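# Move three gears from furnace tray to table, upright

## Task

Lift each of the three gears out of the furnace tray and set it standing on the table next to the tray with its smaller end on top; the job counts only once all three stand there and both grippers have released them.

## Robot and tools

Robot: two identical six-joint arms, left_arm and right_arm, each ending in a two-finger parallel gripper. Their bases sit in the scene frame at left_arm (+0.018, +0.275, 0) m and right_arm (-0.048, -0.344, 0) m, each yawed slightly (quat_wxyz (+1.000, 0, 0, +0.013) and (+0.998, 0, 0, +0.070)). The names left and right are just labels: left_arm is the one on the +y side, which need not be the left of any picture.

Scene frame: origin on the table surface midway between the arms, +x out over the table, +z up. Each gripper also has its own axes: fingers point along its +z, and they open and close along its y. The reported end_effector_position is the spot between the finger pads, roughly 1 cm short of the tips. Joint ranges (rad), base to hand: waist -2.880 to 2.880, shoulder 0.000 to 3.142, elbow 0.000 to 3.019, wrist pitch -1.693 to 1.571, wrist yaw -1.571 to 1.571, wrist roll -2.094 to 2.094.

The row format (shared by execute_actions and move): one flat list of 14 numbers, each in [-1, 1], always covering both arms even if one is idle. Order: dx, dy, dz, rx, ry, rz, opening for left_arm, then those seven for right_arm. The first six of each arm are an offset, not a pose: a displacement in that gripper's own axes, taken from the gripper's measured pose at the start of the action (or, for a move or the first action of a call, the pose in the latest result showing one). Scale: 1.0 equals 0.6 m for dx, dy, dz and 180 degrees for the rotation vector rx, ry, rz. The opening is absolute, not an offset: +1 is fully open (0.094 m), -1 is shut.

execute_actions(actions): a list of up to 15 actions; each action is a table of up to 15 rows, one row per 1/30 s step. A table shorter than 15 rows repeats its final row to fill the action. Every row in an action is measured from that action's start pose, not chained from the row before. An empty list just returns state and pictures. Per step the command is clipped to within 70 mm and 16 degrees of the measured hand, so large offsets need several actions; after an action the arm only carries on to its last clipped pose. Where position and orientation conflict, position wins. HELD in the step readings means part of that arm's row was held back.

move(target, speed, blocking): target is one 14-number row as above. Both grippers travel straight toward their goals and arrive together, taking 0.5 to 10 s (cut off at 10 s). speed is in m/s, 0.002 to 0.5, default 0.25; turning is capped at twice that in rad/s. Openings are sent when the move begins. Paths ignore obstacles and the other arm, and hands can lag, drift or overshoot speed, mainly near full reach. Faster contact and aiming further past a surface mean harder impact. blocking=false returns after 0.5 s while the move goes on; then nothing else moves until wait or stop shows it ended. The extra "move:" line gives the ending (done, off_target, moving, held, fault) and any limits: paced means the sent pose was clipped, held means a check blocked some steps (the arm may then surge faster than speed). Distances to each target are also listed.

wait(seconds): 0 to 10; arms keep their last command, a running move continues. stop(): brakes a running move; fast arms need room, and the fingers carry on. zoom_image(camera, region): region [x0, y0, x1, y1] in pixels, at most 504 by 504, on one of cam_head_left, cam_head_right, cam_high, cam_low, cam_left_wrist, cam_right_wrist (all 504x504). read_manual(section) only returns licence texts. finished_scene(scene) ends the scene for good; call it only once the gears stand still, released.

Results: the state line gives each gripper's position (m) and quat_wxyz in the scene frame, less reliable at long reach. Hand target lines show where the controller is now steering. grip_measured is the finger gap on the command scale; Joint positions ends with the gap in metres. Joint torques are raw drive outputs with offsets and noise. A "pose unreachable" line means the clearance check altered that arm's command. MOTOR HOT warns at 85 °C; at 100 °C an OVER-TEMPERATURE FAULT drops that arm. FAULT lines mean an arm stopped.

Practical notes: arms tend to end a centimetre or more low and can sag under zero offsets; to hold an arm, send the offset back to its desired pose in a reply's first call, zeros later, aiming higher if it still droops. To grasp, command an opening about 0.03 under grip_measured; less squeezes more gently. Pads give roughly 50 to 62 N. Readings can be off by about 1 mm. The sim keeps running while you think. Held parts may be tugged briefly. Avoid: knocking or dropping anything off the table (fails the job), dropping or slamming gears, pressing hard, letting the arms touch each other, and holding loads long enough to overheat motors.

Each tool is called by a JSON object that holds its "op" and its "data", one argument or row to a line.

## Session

{"op": "execute_actions", "data": {
  "actions": []
}}

Scene clock: 0.00 s.
left_arm: end_effector_position=(+0.2439, -0.2678, +0.1257) grip_measured=+1.000 end_effector_quat_wxyz=(-0.184, -0.383, +0.865, -0.266) | right_arm: end_effector_position=(+0.8113, -0.4779, +0.3459) grip_measured=+1.000 end_effector_quat_wxyz=(+0.545, -0.297, +0.759, +0.196)
Joint positions: left_arm=[-1.086  1.669  1.193 -0.559  0.404 -2.006  0.094] | right_arm=[-0.454  2.406  2.699 -0.89  -0.945 -0.531  0.094]
Joint velocities: left_arm=[ 0.005 -0.015 -0.002 -0.002  0.037 -0.095  0.   ] | right_arm=[ 0.005  0.005 -0.012 -0.012 -0.037  0.037  0.   ]
Joint torques (N m, as the arm reports them, + toward a larger angle): no reading
Motor temperatures (°C, as the motors report them): left_arm=[24 25 26 28 26 25] | right_arm=[28 28 28 27 26 26]
Hand target (left_arm): +0.248, -0.275, +0.134; -0.183, -0.380, +0.864, -0.276
Hand target (right_arm): +0.808, -0.477, +0.375; +0.561, -0.306, +0.747, +0.183
camera_calibration (this result's frames):
cam_left_wrist: T_world_to_cam=[[0.758221, -0.565868, 0.323873, -0.37913], [-0.460466, -0.113069, 0.880447, -0.0259744], [-0.461597, -0.816706, -0.346295, 0.0609959], [0, 0, 0, 1]] pos_world=[0.303659, -0.167659, 0.166782]
cam_right_wrist: T_world_to_cam=[[0.670917, -0.740581, 0.0375592, -0.914625], [-0.59119, -0.56478, -0.575777, 0.416108], [0.447622, 0.364094, -0.816744, 0.220718], [0, 0, 0, 1]] pos_world=[0.760838, -0.522706, 0.454208]

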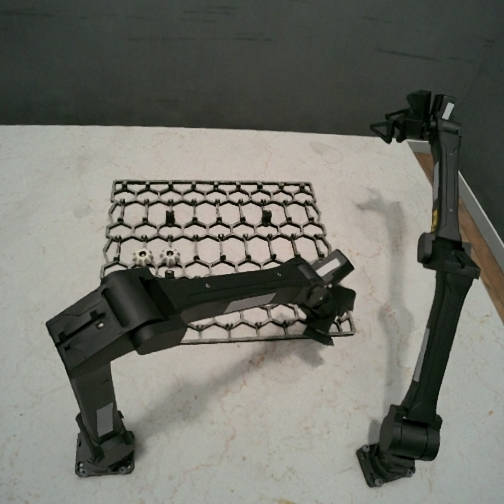

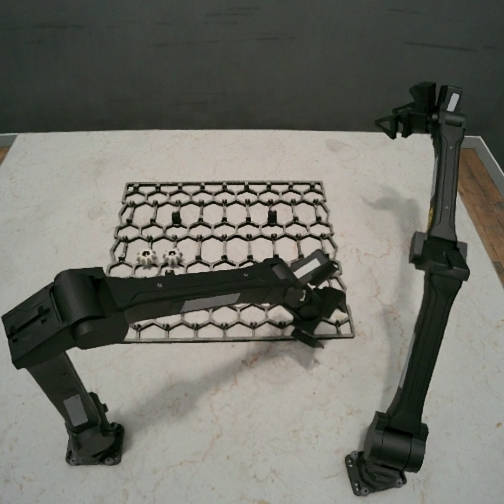

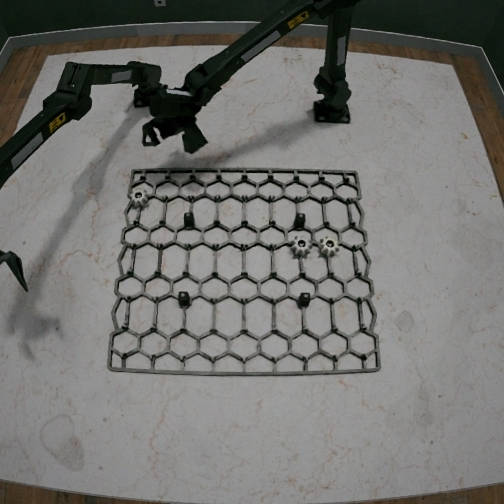

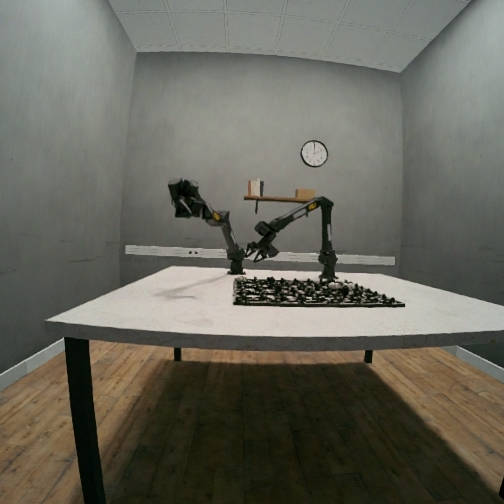

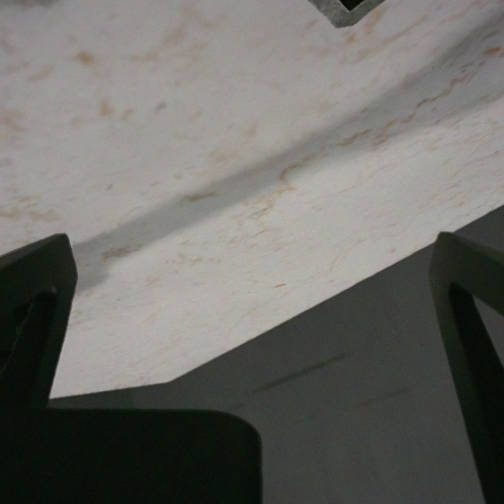

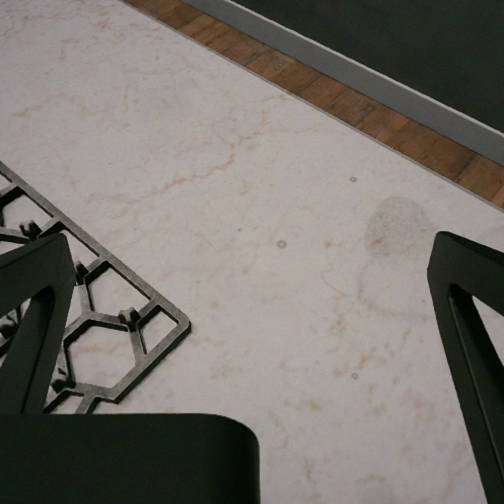

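{"op": "zoom_image", "data": {
  "camera": "cam_high",
  "region": [110, 170, 370, 280]
}}

Region (110, 170, 370, 280) of cam_high's 504x504 image, scaled by 1.938, with more detail than that image has; it fills the top 213 rows of this view, and the rest is white.

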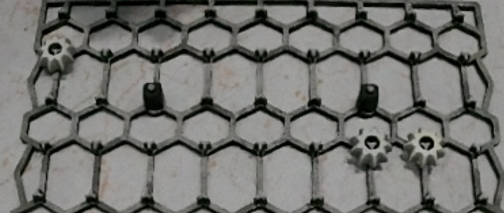

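{"op": "move", "data": {
  "target": [-0.745,0.051,-0.585,-0.038,-0.211,-0.226,1, 0.363,0.66,-0.205,0.136,0.378,0.206,1],
  "speed": 0.3
}}

Scene clock: 4.70 s.
left_arm: end_effector_position=(+0.5385, +0.2129, +0.1618) grip_measured=+1.000 end_effector_quat_wxyz=(+0.005, +0.714, -0.700, +0.011) | right_arm: end_effector_position=(+0.4158, -0.3140, +0.1621) grip_measured=+1.000 end_effector_quat_wxyz=(-0.009, -0.004, +1.000, +0.005)
Joint positions: left_arm=[-0.137  1.732  1.506 -1.335  0.022 -1.702  0.094] | right_arm=[-0.077  1.599  1.336 -1.325 -0.011  0.055  0.094]
Joint velocities: left_arm=[-0.024 -0.005  0.002  0.012 -0.095 -0.022  0.   ] | right_arm=[-0.005  0.005 -0.002  0.002  0.037  0.007  0.   ]
Joint torques (N m, as the arm reports them, + toward a larger angle): left_arm=[ -0.72 -15.32  13.88  -0.42  -0.27   0.14] | right_arm=[ -2.16 -15.33   8.32  -0.66   0.2   -0.05]
Motor temperatures (°C, as the motors report them): left_arm=[24 25 27 28 26 25] | right_arm=[28 28 29 27 26 26]
Hand target (left_arm): +0.550, +0.211, +0.162; +0.004, +0.710, -0.704, +0.010
Hand target (right_arm): +0.411, -0.311, +0.174; -0.000, -0.003, +1.000, +0.003
Off the commanded pose (left_arm): 0.008 m, 2 deg.
Off the commanded pose (right_arm): 0.011 m, 1 deg.
move: off_target (right_arm); limits=paced
camera_calibration (this result's frames):
cam_left_wrist: T_world_to_cam=[[0.999831, 0.0157266, 0.00949482, -0.545271], [0.00700474, -0.80417, 0.594358, 0.0739527], [0.0169827, -0.594191, -0.804145, 0.371062], [0, 0, 0, 1]] pos_world=[0.538359, 0.288527, 0.25961]
cam_right_wrist: T_world_to_cam=[[0.0218886, -0.99965, -0.0148486, -0.324065], [-0.802679, -0.0264259, 0.595826, 0.236059], [-0.59601, -0.00112312, -0.802976, 0.504976], [0, 0, 0, 1]] pos_world=[0.497543, -0.317147, 0.260021]

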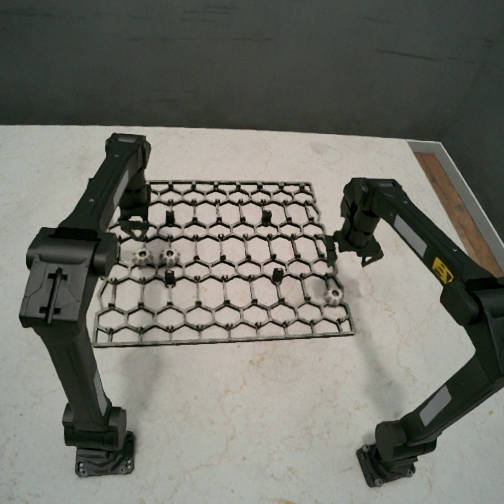

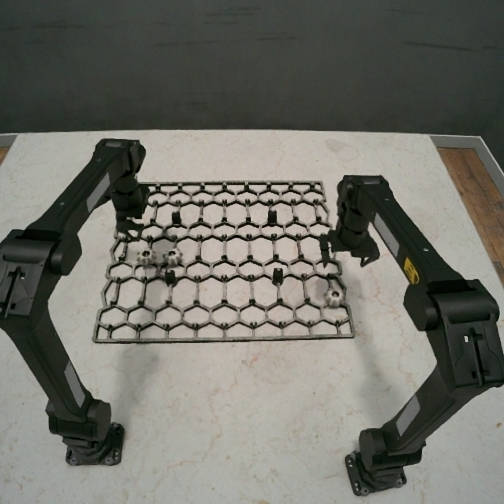

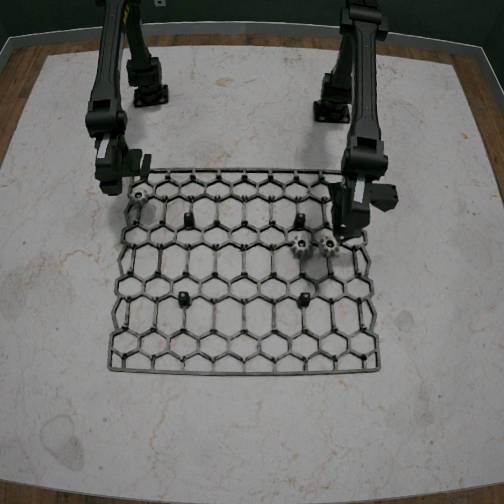

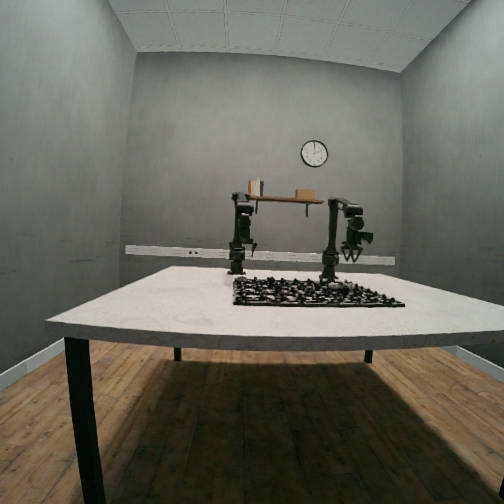

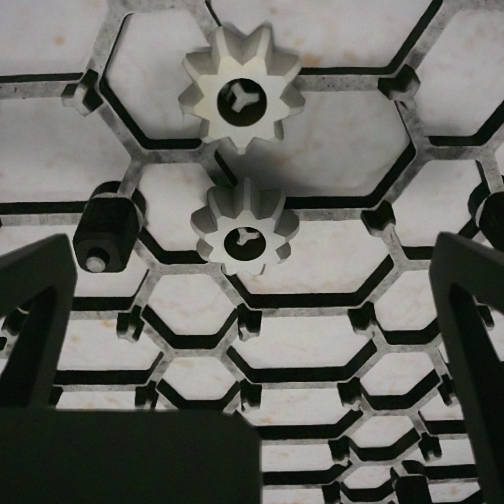

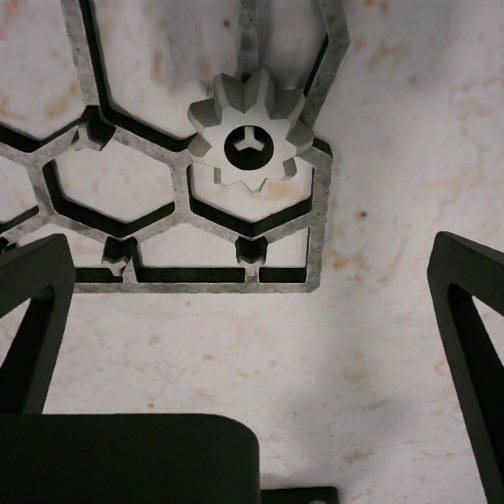

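{"op": "move", "data": {
  "target": [0,-0.013,0.228,0,0,0,0.6, 0.017,0,0.2,0,0,0,0.6],
  "speed": 0.15
}}

Scene clock: 6.27 s.
left_arm: end_effector_position=(+0.5440, +0.2122, +0.0362) grip_measured=+0.602 end_effector_quat_wxyz=(+0.005, +0.714, -0.700, +0.011) | right_arm: end_effector_position=(+0.4033, -0.3148, +0.0455) grip_measured=+0.602 end_effector_quat_wxyz=(-0.010, -0.003, +1.000, +0.005)
Joint positions: left_arm=[-0.137  1.866  1.342 -1.037  0.022 -1.702  0.075] | right_arm=[-0.077  1.694  1.122 -1.018 -0.011  0.057  0.075]
Joint velocities: left_arm=[ 0.015 -0.024 -0.032 -0.002  0.081  0.081  0.   ] | right_arm=[-0.005 -0.005  0.017  0.002 -0.066 -0.066 -0.001]
Joint torques (N m, as the arm reports them, + toward a larger angle): left_arm=[ -0.84 -16.95   9.4    0.95  -0.14   0.02] | right_arm=[ -2.51 -12.96   7.25   0.17   0.05  -0.03]
Motor temperatures (°C, as the motors report them): left_arm=[24 25 27 28 26 25] | right_arm=[28 28 29 27 26 26]
Hand target (left_arm): +0.549, +0.211, +0.025; +0.005, +0.714, -0.700, +0.011
Hand target (right_arm): +0.403, -0.312, +0.042; -0.009, -0.004, +1.000, +0.005
Off the commanded pose (left_arm): 0.012 m, 0 deg.
Off the commanded pose (right_arm): 0.004 m, 0 deg.
move: off_target (left_arm)
camera_calibration (this result's frames):
cam_left_wrist: T_world_to_cam=[[0.999831, 0.0157266, 0.00949482, -0.549566], [0.00700474, -0.80417, 0.594358, 0.148052], [0.0169827, -0.594191, -0.804145, 0.269626], [0, 0, 0, 1]] pos_world=[0.543857, 0.287911, 0.134041]
cam_right_wrist: T_world_to_cam=[[0.0195838, -0.999699, -0.0147584, -0.325392], [-0.802043, -0.0245217, 0.596763, 0.295882], [-0.596945, 0.000150016, -0.802282, 0.404662], [0, 0, 0, 1]] pos_world=[0.485243, -0.318099, 0.14328]

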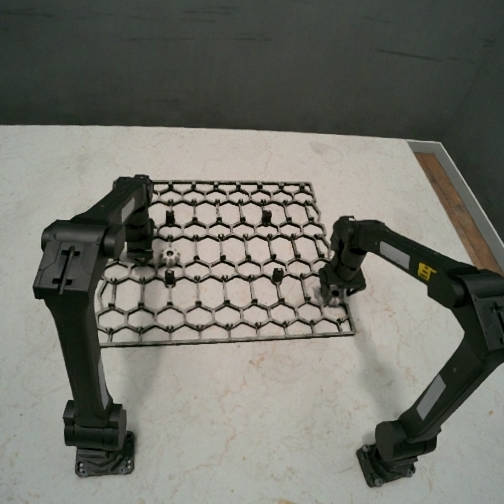

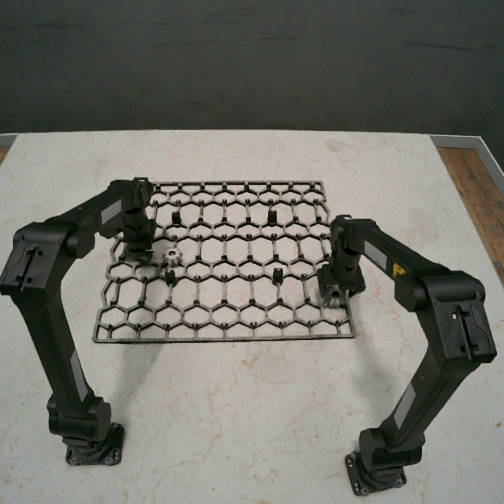

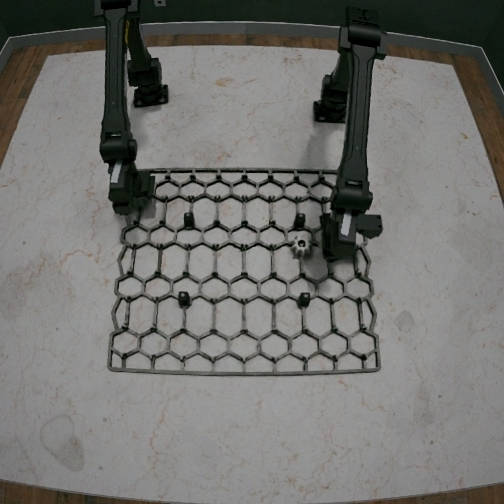

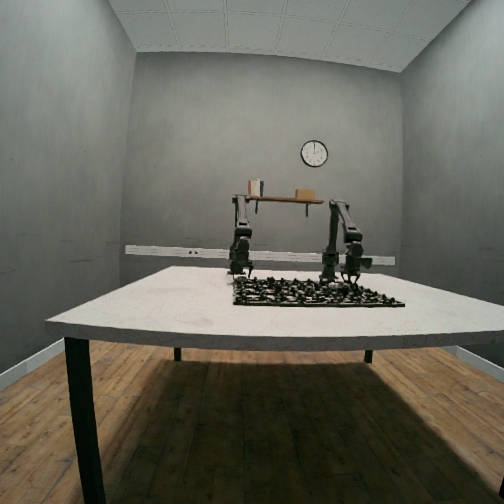

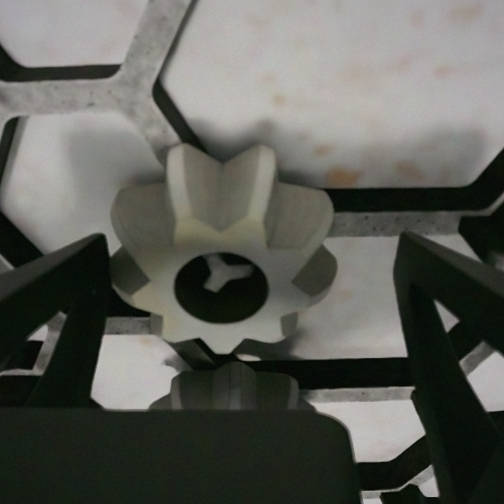

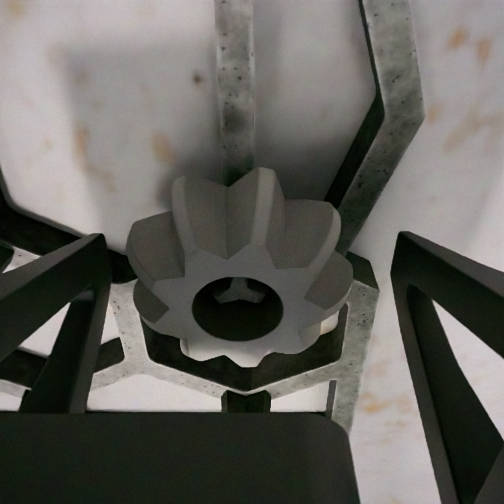

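Shift left −7 mm in x and lower both a little, then close.

{"op": "move", "data": {
  "target": [-0.005,0.015,0.025,0,0,0,0.6, 0.012,0.006,0.025,0,0,0,0.6],
  "speed": 0.08
}}

{"op": "move", "data": {
  "target": [0,0,0,0,0,0,-0.3, 0,0,0,0,0,0,-0.3]
}}

{"op": "move", "data": {
  "target": [0,-0.02,-0.17,0,0,0,-0.3, -0.02,0,-0.14,0,0,0,-0.3],
  "speed": 0.15
}}

Scene clock: 7.13 s.
left_arm: end_effector_position=(+0.5358, +0.2132, +0.0242) grip_measured=+0.602 end_effector_quat_wxyz=(+0.007, +0.714, -0.700, +0.009) | right_arm: end_effector_position=(+0.3973, -0.3152, +0.0354) grip_measured=+0.602 end_effector_quat_wxyz=(-0.008, -0.002, +1.000, +0.005)
Joint positions: left_arm=[-0.137  1.866  1.305 -1.005  0.022 -1.702  0.075] | right_arm=[-0.077  1.694  1.09  -0.983 -0.011  0.058  0.075]
Joint velocities: left_arm=[-0.015 -0.005 -0.022 -0.002  0.037  0.022 -0.   ] | right_arm=[-0.015 -0.005 -0.017 -0.002 -0.066 -0.007  0.001]
Joint torques (N m, as the arm reports them, + toward a larger angle): left_arm=[ -0.09 -17.84   7.87   0.89  -0.19   0.05] | right_arm=[ -1.65 -12.57   6.64   0.52   0.05   0.03]
Motor temperatures (°C, as the motors report them): left_arm=[24 25 27 28 26 25] | right_arm=[28 28 29 27 26 26]
Hand target (left_arm): +0.535, +0.215, +0.021; +0.006, +0.714, -0.700, +0.010
Hand target (right_arm): +0.396, -0.311, +0.031; -0.010, -0.003, +1.000, +0.005
Off the commanded pose (left_arm): 0.004 m, 0 deg.
Off the commanded pose (right_arm): 0.006 m, 0 deg.
move: done
camera_calibration (this result's frames):
cam_left_wrist: T_world_to_cam=[[0.999864, 0.0157229, 0.00495429, -0.541082], [0.00970759, -0.804473, 0.59391, 0.15461], [0.0133236, -0.593781, -0.804516, 0.262561], [0, 0, 0, 1]] pos_world=[0.53601, 0.288791, 0.12209]
cam_right_wrist: T_world_to_cam=[[0.0188605, -0.999712, -0.0148603, -0.325513], [-0.803645, -0.0240004, 0.594625, 0.297919], [-0.594811, 0.000727454, -0.803865, 0.392364], [0, 0, 0, 1]] pos_world=[0.478943, -0.318554, 0.13342]

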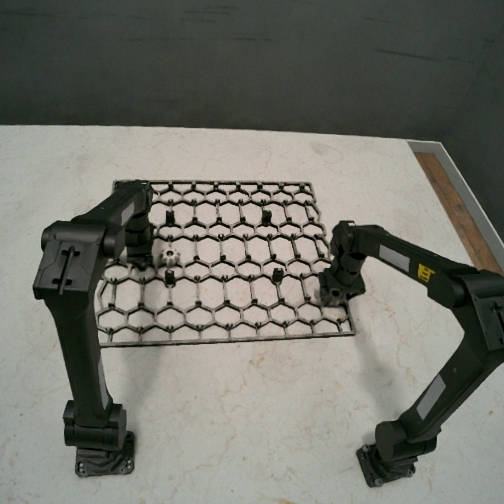

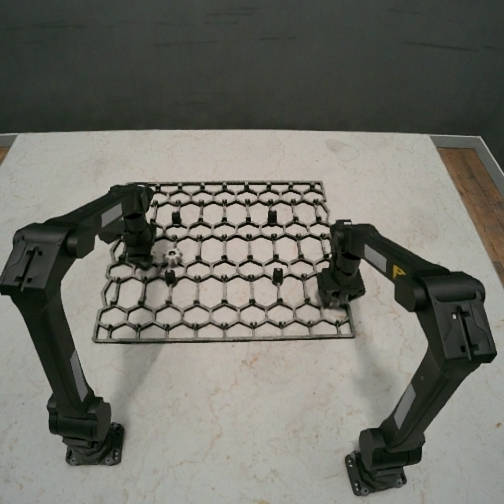

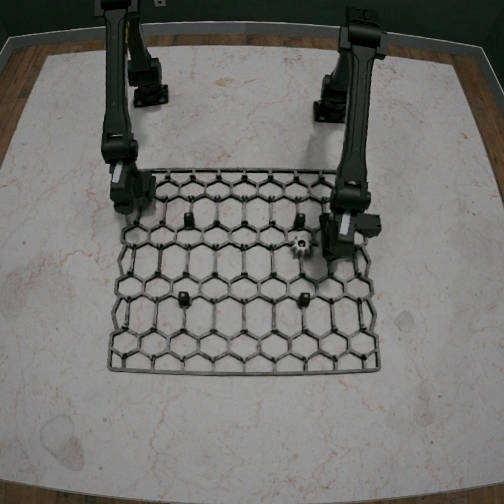

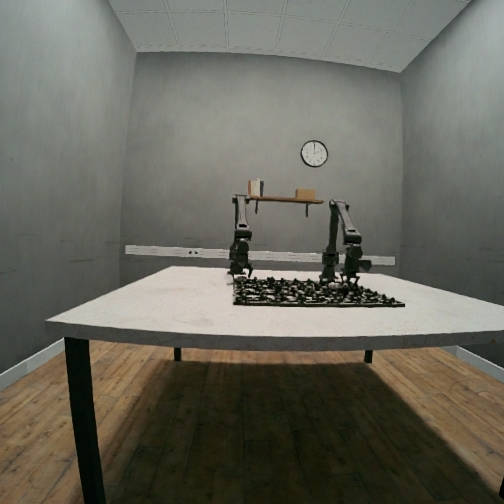

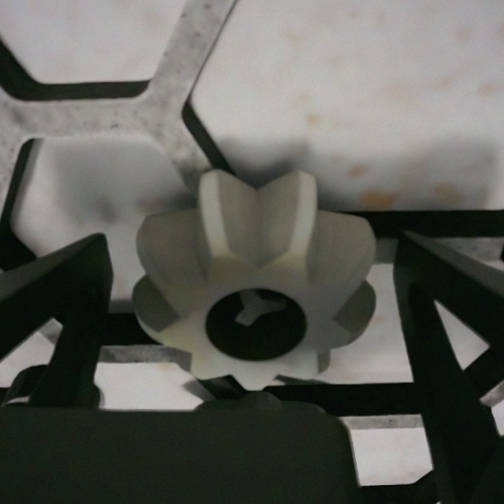

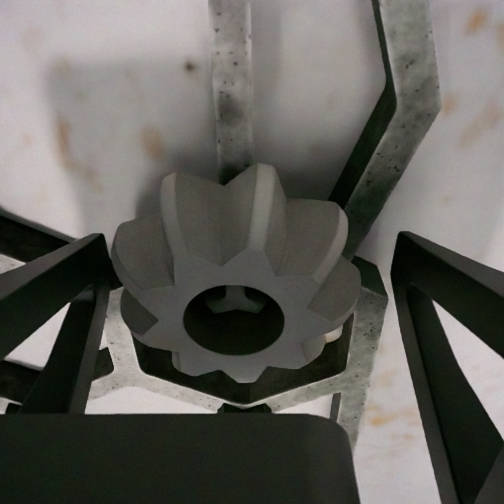

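Scene clock: 7.63 s.
left_arm: end_effector_position=(+0.5357, +0.2131, +0.0246) grip_measured=+0.220 end_effector_quat_wxyz=(+0.007, +0.714, -0.700, +0.009) | right_arm: end_effector_position=(+0.3970, -0.3137, +0.0356) grip_measured=+0.211 end_effector_quat_wxyz=(-0.009, -0.002, +1.000, +0.007)
Joint positions: left_arm=[-0.137  1.865  1.305 -1.005  0.022 -1.702  0.057] | right_arm=[-0.075  1.694  1.09  -0.984 -0.015  0.06   0.057]
Joint velocities: left_arm=[ 0.005  0.005  0.002  0.017  0.037 -0.037  0.001] | right_arm=[-0.005 -0.005 -0.007 -0.007  0.007  0.022 -0.001]
Joint torques (N m, as the arm reports them, + toward a larger angle): left_arm=[ -0.49 -18.5    8.78   0.25  -0.17   0.01] | right_arm=[ -4.01 -13.23   7.37  -0.23   0.16  -0.16]
Motor temperatures (°C, as the motors report them): left_arm=[24 25 27 28 26 25] | right_arm=[28 28 29 27 26 26]
Hand target (left_arm): +0.536, +0.213, +0.024; +0.007, +0.714, -0.700, +0.009
Hand target (right_arm): +0.397, -0.315, +0.035; -0.008, -0.002, +1.000, +0.005
Off the commanded pose (left_arm): 0.000 m, 0 deg.
Off the commanded pose (right_arm): 0.001 m, 0 deg.
move: done
camera_calibration (this result's frames):
cam_left_wrist: T_world_to_cam=[[0.999862, 0.015723, 0.00528423, -0.54107], [0.00950594, -0.804223, 0.594252, 0.154379], [0.0135931, -0.59412, -0.804261, 0.262752], [0, 0, 0, 1]] pos_world=[0.535957, 0.288768, 0.122441]
cam_right_wrist: T_world_to_cam=[[0.0183862, -0.999643, -0.0193658, -0.323685], [-0.803017, -0.0263037, 0.595375, 0.296577], [-0.595672, 0.00460439, -0.803214, 0.393838], [0, 0, 0, 1]] pos_world=[0.478706, -0.317582, 0.133493]

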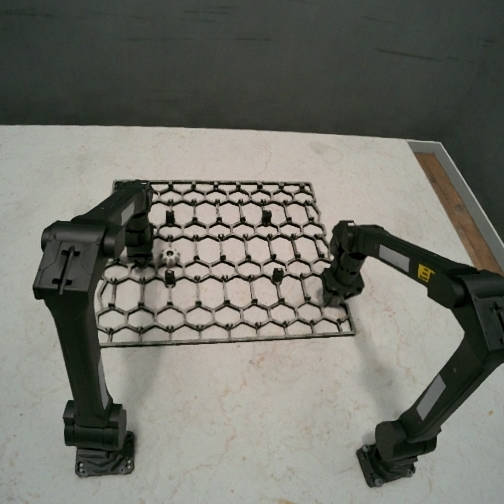

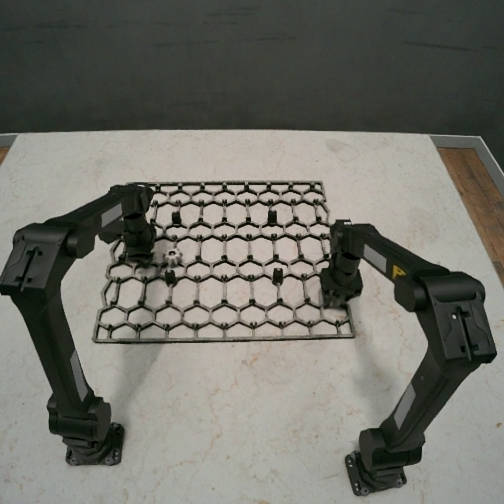

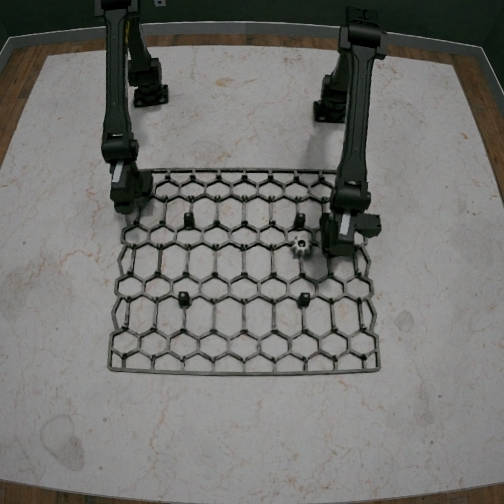

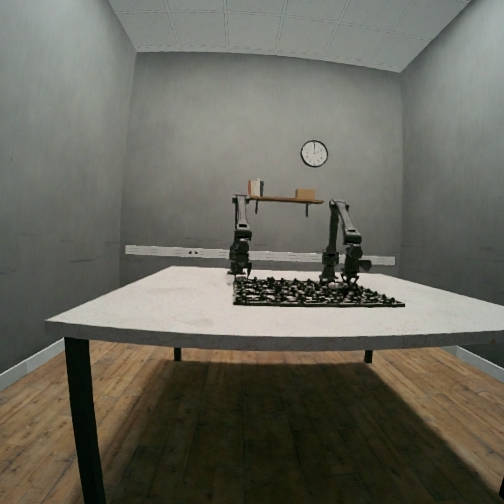

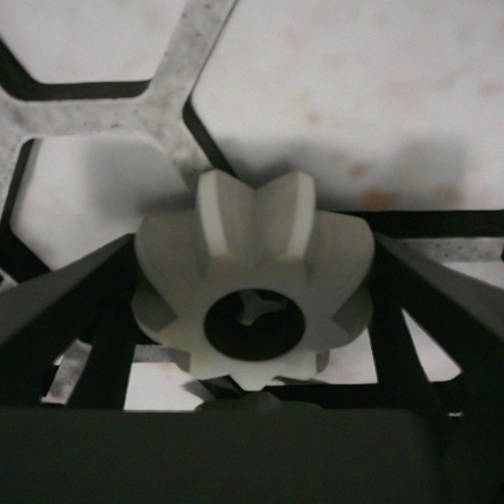

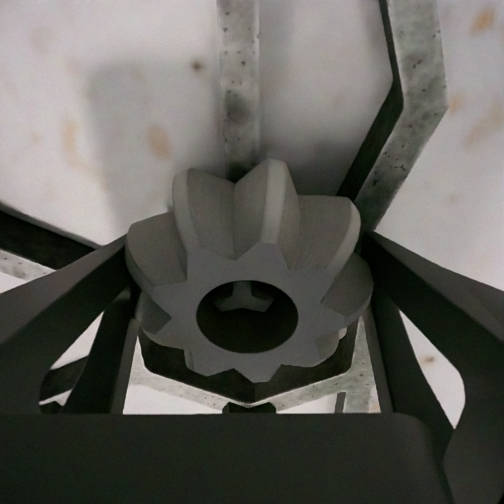

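Scene clock: 8.80 s.
left_arm: end_effector_position=(+0.5301, +0.2137, +0.0977) grip_measured=+0.220 end_effector_quat_wxyz=(+0.026, +0.714, -0.700, -0.015) | right_arm: end_effector_position=(+0.3840, -0.3144, +0.0834) grip_measured=+0.211 end_effector_quat_wxyz=(-0.053, -0.002, +0.999, +0.005)
Joint positions: left_arm=[-0.137  1.801  1.424 -1.248  0.022 -1.702  0.057] | right_arm=[-0.075  1.649  1.174 -1.201 -0.016  0.06   0.057]
Joint velocities: left_arm=[-0.005 -0.015 -0.002 -0.007  0.007  0.037 -0.001] | right_arm=[-0.015 -0.015 -0.007 -0.007 -0.037 -0.066  0.001]
Joint torques (N m, as the arm reports them, + toward a larger angle): left_arm=[ -0.43 -20.47  13.66  -0.57  -0.16   0.07] | right_arm=[ -3.9  -16.21  13.36  -0.95   0.06  -0.17]
Motor temperatures (°C, as the motors report them): left_arm=[24 26 28 28 26 25] | right_arm=[28 29 29 27 26 26]
Hand target (left_arm): +0.545, +0.215, +0.127; +0.007, +0.714, -0.700, +0.009
Hand target (right_arm): +0.408, -0.316, +0.120; -0.008, -0.002, +1.000, +0.007
Off the commanded pose (left_arm): 0.034 m, 3 deg.
Off the commanded pose (right_arm): 0.045 m, 5 deg.
move: off_target (left_arm, right_arm)
camera_calibration (this result's frames):
cam_left_wrist: T_world_to_cam=[[0.998389, 0.0158881, -0.0544736, -0.52927], [0.0449004, -0.808189, 0.587209, 0.0942953], [-0.0346953, -0.588709, -0.8076, 0.346728], [0, 0, 0, 1]] pos_world=[0.536213, 0.28874, 0.195816]
cam_right_wrist: T_world_to_cam=[[0.0167347, -0.999726, -0.0163959, -0.322795], [-0.74732, -0.0234004, 0.664053, 0.231399], [-0.664254, 0.00114021, -0.747506, 0.445143], [0, 0, 0, 1]] pos_world=[0.474019, -0.317799, 0.173794]

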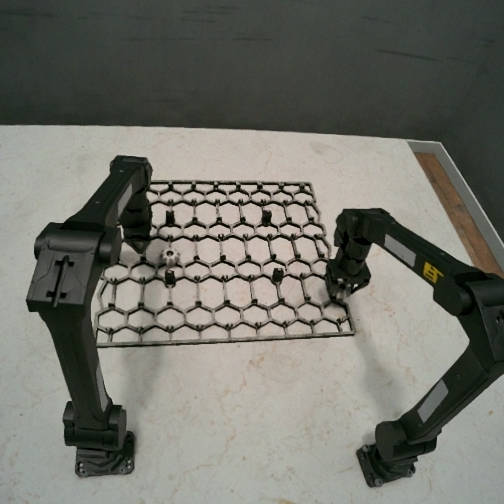

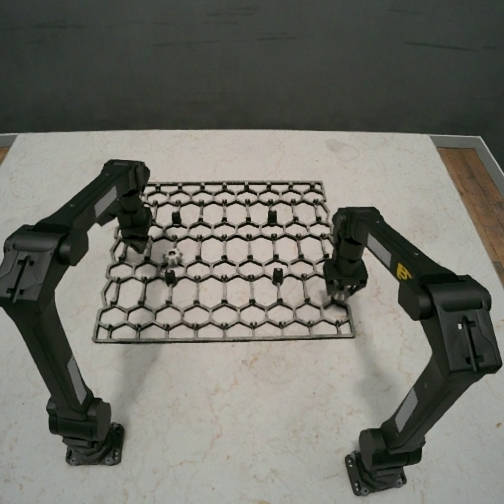

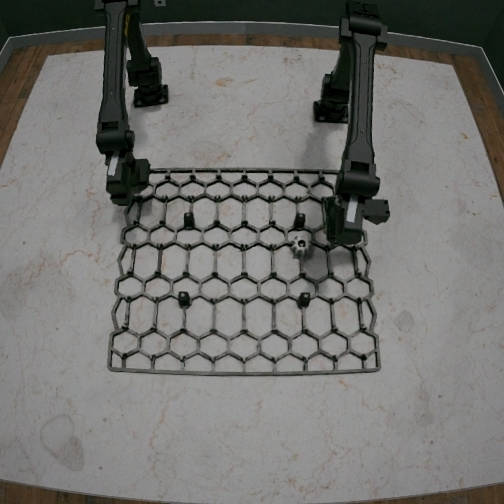

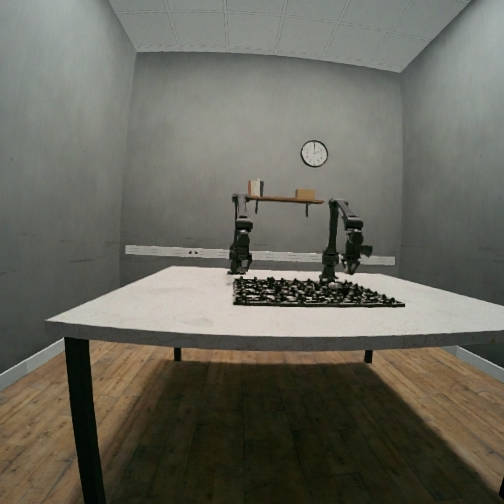

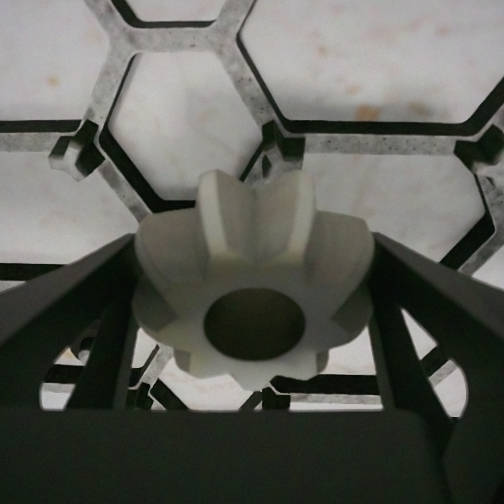

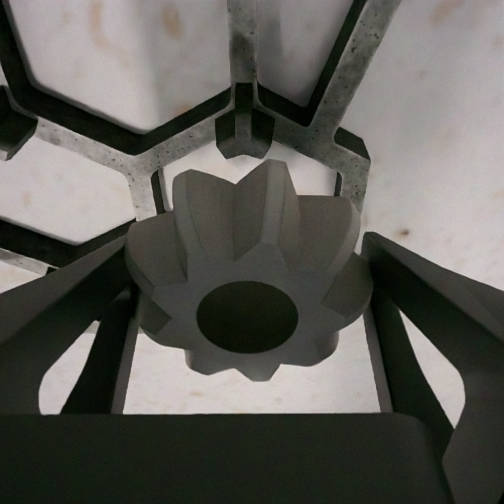

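{"op": "move", "data": {
  "target": [-0.35,-0.06,-0.03,0,0,0,-0.3, -0.02,-0.23,-0.03,0,0,0,-0.3],
  "speed": 0.2
}}

Scene clock: 10.50 s.
left_arm: end_effector_position=(+0.5497, +0.4228, +0.1021) grip_measured=+0.220 end_effector_quat_wxyz=(+0.037, +0.719, -0.693, -0.017) | right_arm: end_effector_position=(+0.3736, -0.4452, +0.0781) grip_measured=+0.211 end_effector_quat_wxyz=(-0.079, +0.001, +0.997, +0.008)
Joint positions: left_arm=[ 0.248  1.901  1.583 -1.333  0.008 -1.334  0.057] | right_arm=[-0.365  1.689  1.206 -1.245  0.019 -0.222  0.057]
Joint velocities: left_arm=[ 0.005 -0.015 -0.007 -0.007  0.037 -0.022 -0.   ] | right_arm=[-0.005  0.005  0.007 -0.022 -0.007 -0.007 -0.   ]
Joint torques (N m, as the arm reports them, + toward a larger angle): left_arm=[ -0.5  -18.82  14.61  -0.61  -0.2    0.1 ] | right_arm=[ -3.67 -13.91  13.03  -0.64   0.14  -0.13]
Motor temperatures (°C, as the motors report them): left_arm=[24 26 28 28 26 25] | right_arm=[28 29 30 27 26 26]
Hand target (left_arm): +0.566, +0.424, +0.112; +0.026, +0.714, -0.700, -0.011
Hand target (right_arm): +0.396, -0.453, +0.099; -0.054, -0.001, +0.999, +0.002
Off the commanded pose (left_arm): 0.016 m, 2 deg.
Off the commanded pose (right_arm): 0.033 m, 3 deg.
move: off_target (left_arm, right_arm)
camera_calibration (this result's frames):
cam_left_wrist: T_world_to_cam=[[0.996728, 0.0321211, -0.0741662, -0.555826], [0.0701363, -0.799773, 0.596191, 0.241478], [-0.0401658, -0.599443, -0.799409, 0.480744], [0, 0, 0, 1]] pos_world=[0.55638, 0.499159, 0.199121]
cam_right_wrist: T_world_to_cam=[[0.0100376, -0.999683, -0.0231028, -0.450468], [-0.711515, -0.023374, 0.702282, 0.207748], [-0.702599, 0.00938878, -0.711524, 0.449601], [0, 0, 0, 1]] pos_world=[0.468227, -0.44969, 0.163598]

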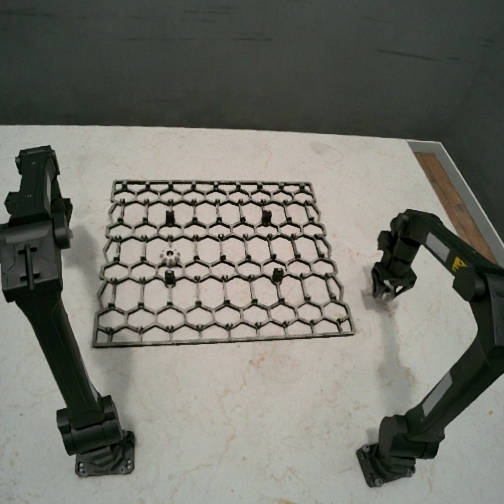

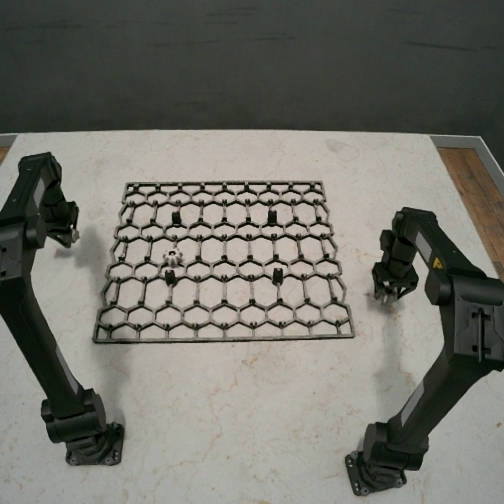

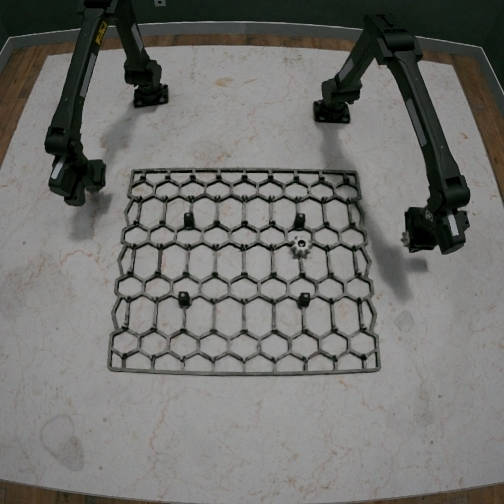

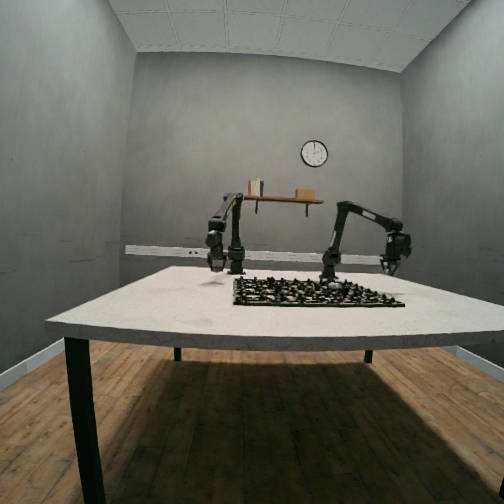

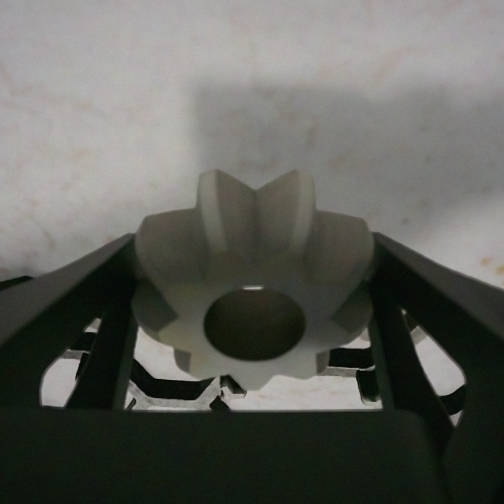

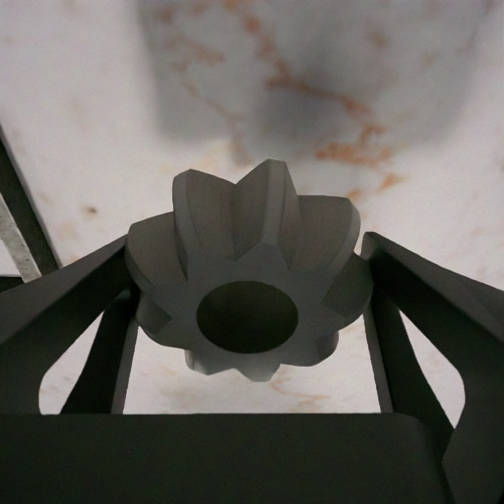

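{"op": "move", "data": {
  "target": [0,0,0.158,0.027,0,0,-0.3, 0,0,0.08,0,-0.05,0,-0.3],
  "speed": 0.12
}}

Scene clock: 11.83 s.
left_arm: end_effector_position=(+0.5390, +0.4167, +0.0105) grip_measured=+0.220 end_effector_quat_wxyz=(+0.009, +0.719, -0.694, +0.009) | right_arm: end_effector_position=(+0.3640, -0.4381, +0.0207) grip_measured=+0.211 end_effector_quat_wxyz=(-0.019, -0.001, +1.000, +0.009)
Joint positions: left_arm=[ 0.248  1.931  1.365 -1.011  0.025 -1.332  0.057] | right_arm=[-0.365  1.679  1.022 -0.956 -0.009 -0.228  0.057]
Joint velocities: left_arm=[ 0.024 -0.005 -0.002 -0.002 -0.066 -0.007  0.001] | right_arm=[-0.005 -0.005 -0.012  0.002 -0.007  0.051  0.   ]
Joint torques (N m, as the arm reports them, + toward a larger angle): left_arm=[ -0.08 -18.61   9.67   0.61   0.05   0.05] | right_arm=[ -3.85 -14.74   6.67   0.43  -0.17  -0.19]
Motor temperatures (°C, as the motors report them): left_arm=[24 26 28 28 26 25] | right_arm=[28 29 30 27 26 26]
Hand target (left_arm): +0.543, +0.421, +0.007; +0.007, +0.720, -0.694, +0.013
Hand target (right_arm): +0.366, -0.444, +0.031; -0.001, +0.002, +1.000, +0.008
Off the commanded pose (left_arm): 0.006 m, 0 deg.
Off the commanded pose (right_arm): 0.012 m, 2 deg.
move: off_target (right_arm)
camera_calibration (this result's frames):
cam_left_wrist: T_world_to_cam=[[0.999487, 0.0318562, 0.00323667, -0.553945], [0.0236323, -0.802093, 0.596731, 0.317981], [0.0216057, -0.596348, -0.802435, 0.368942], [0, 0, 0, 1]] pos_world=[0.538175, 0.492714, 0.108096]
cam_right_wrist: T_world_to_cam=[[0.0153238, -0.999608, -0.0234412, -0.446417], [-0.790267, -0.0264708, 0.612191, 0.270641], [-0.612571, 0.00914369, -0.790362, 0.370734], [0, 0, 0, 1]] pos_world=[0.44782, -0.442468, 0.116866]

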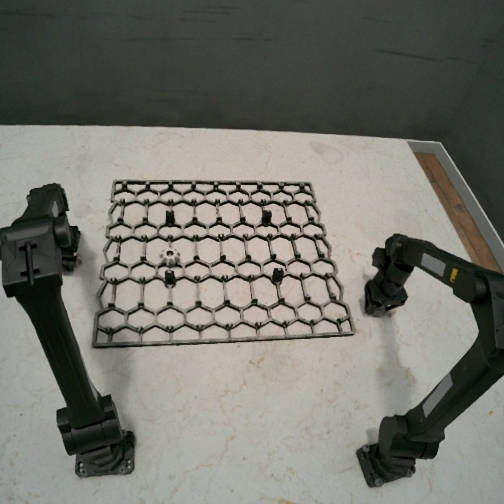

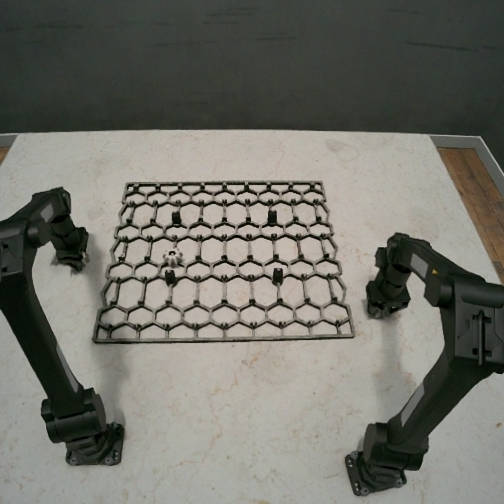

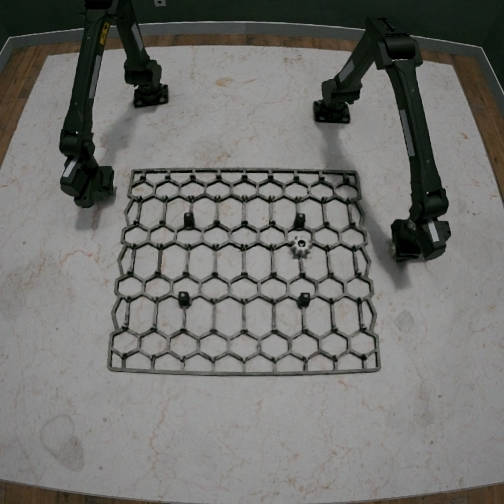

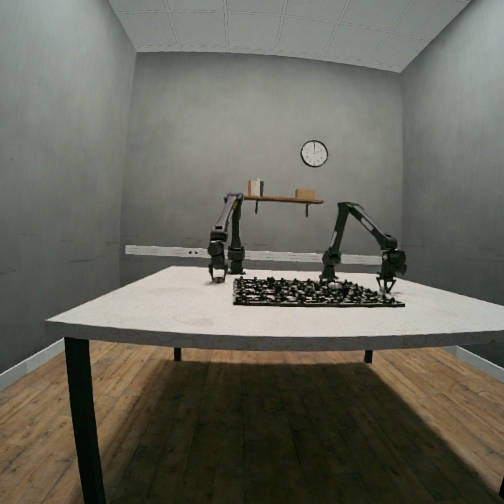

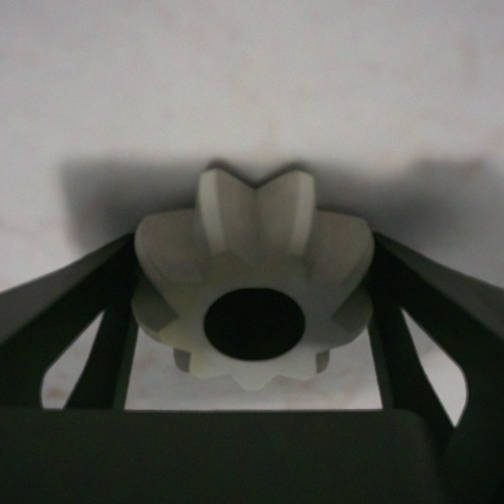

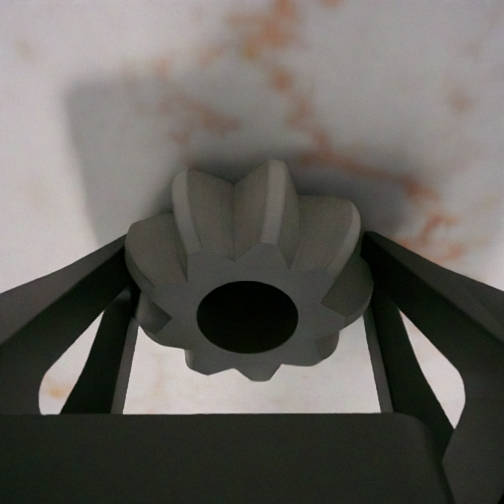

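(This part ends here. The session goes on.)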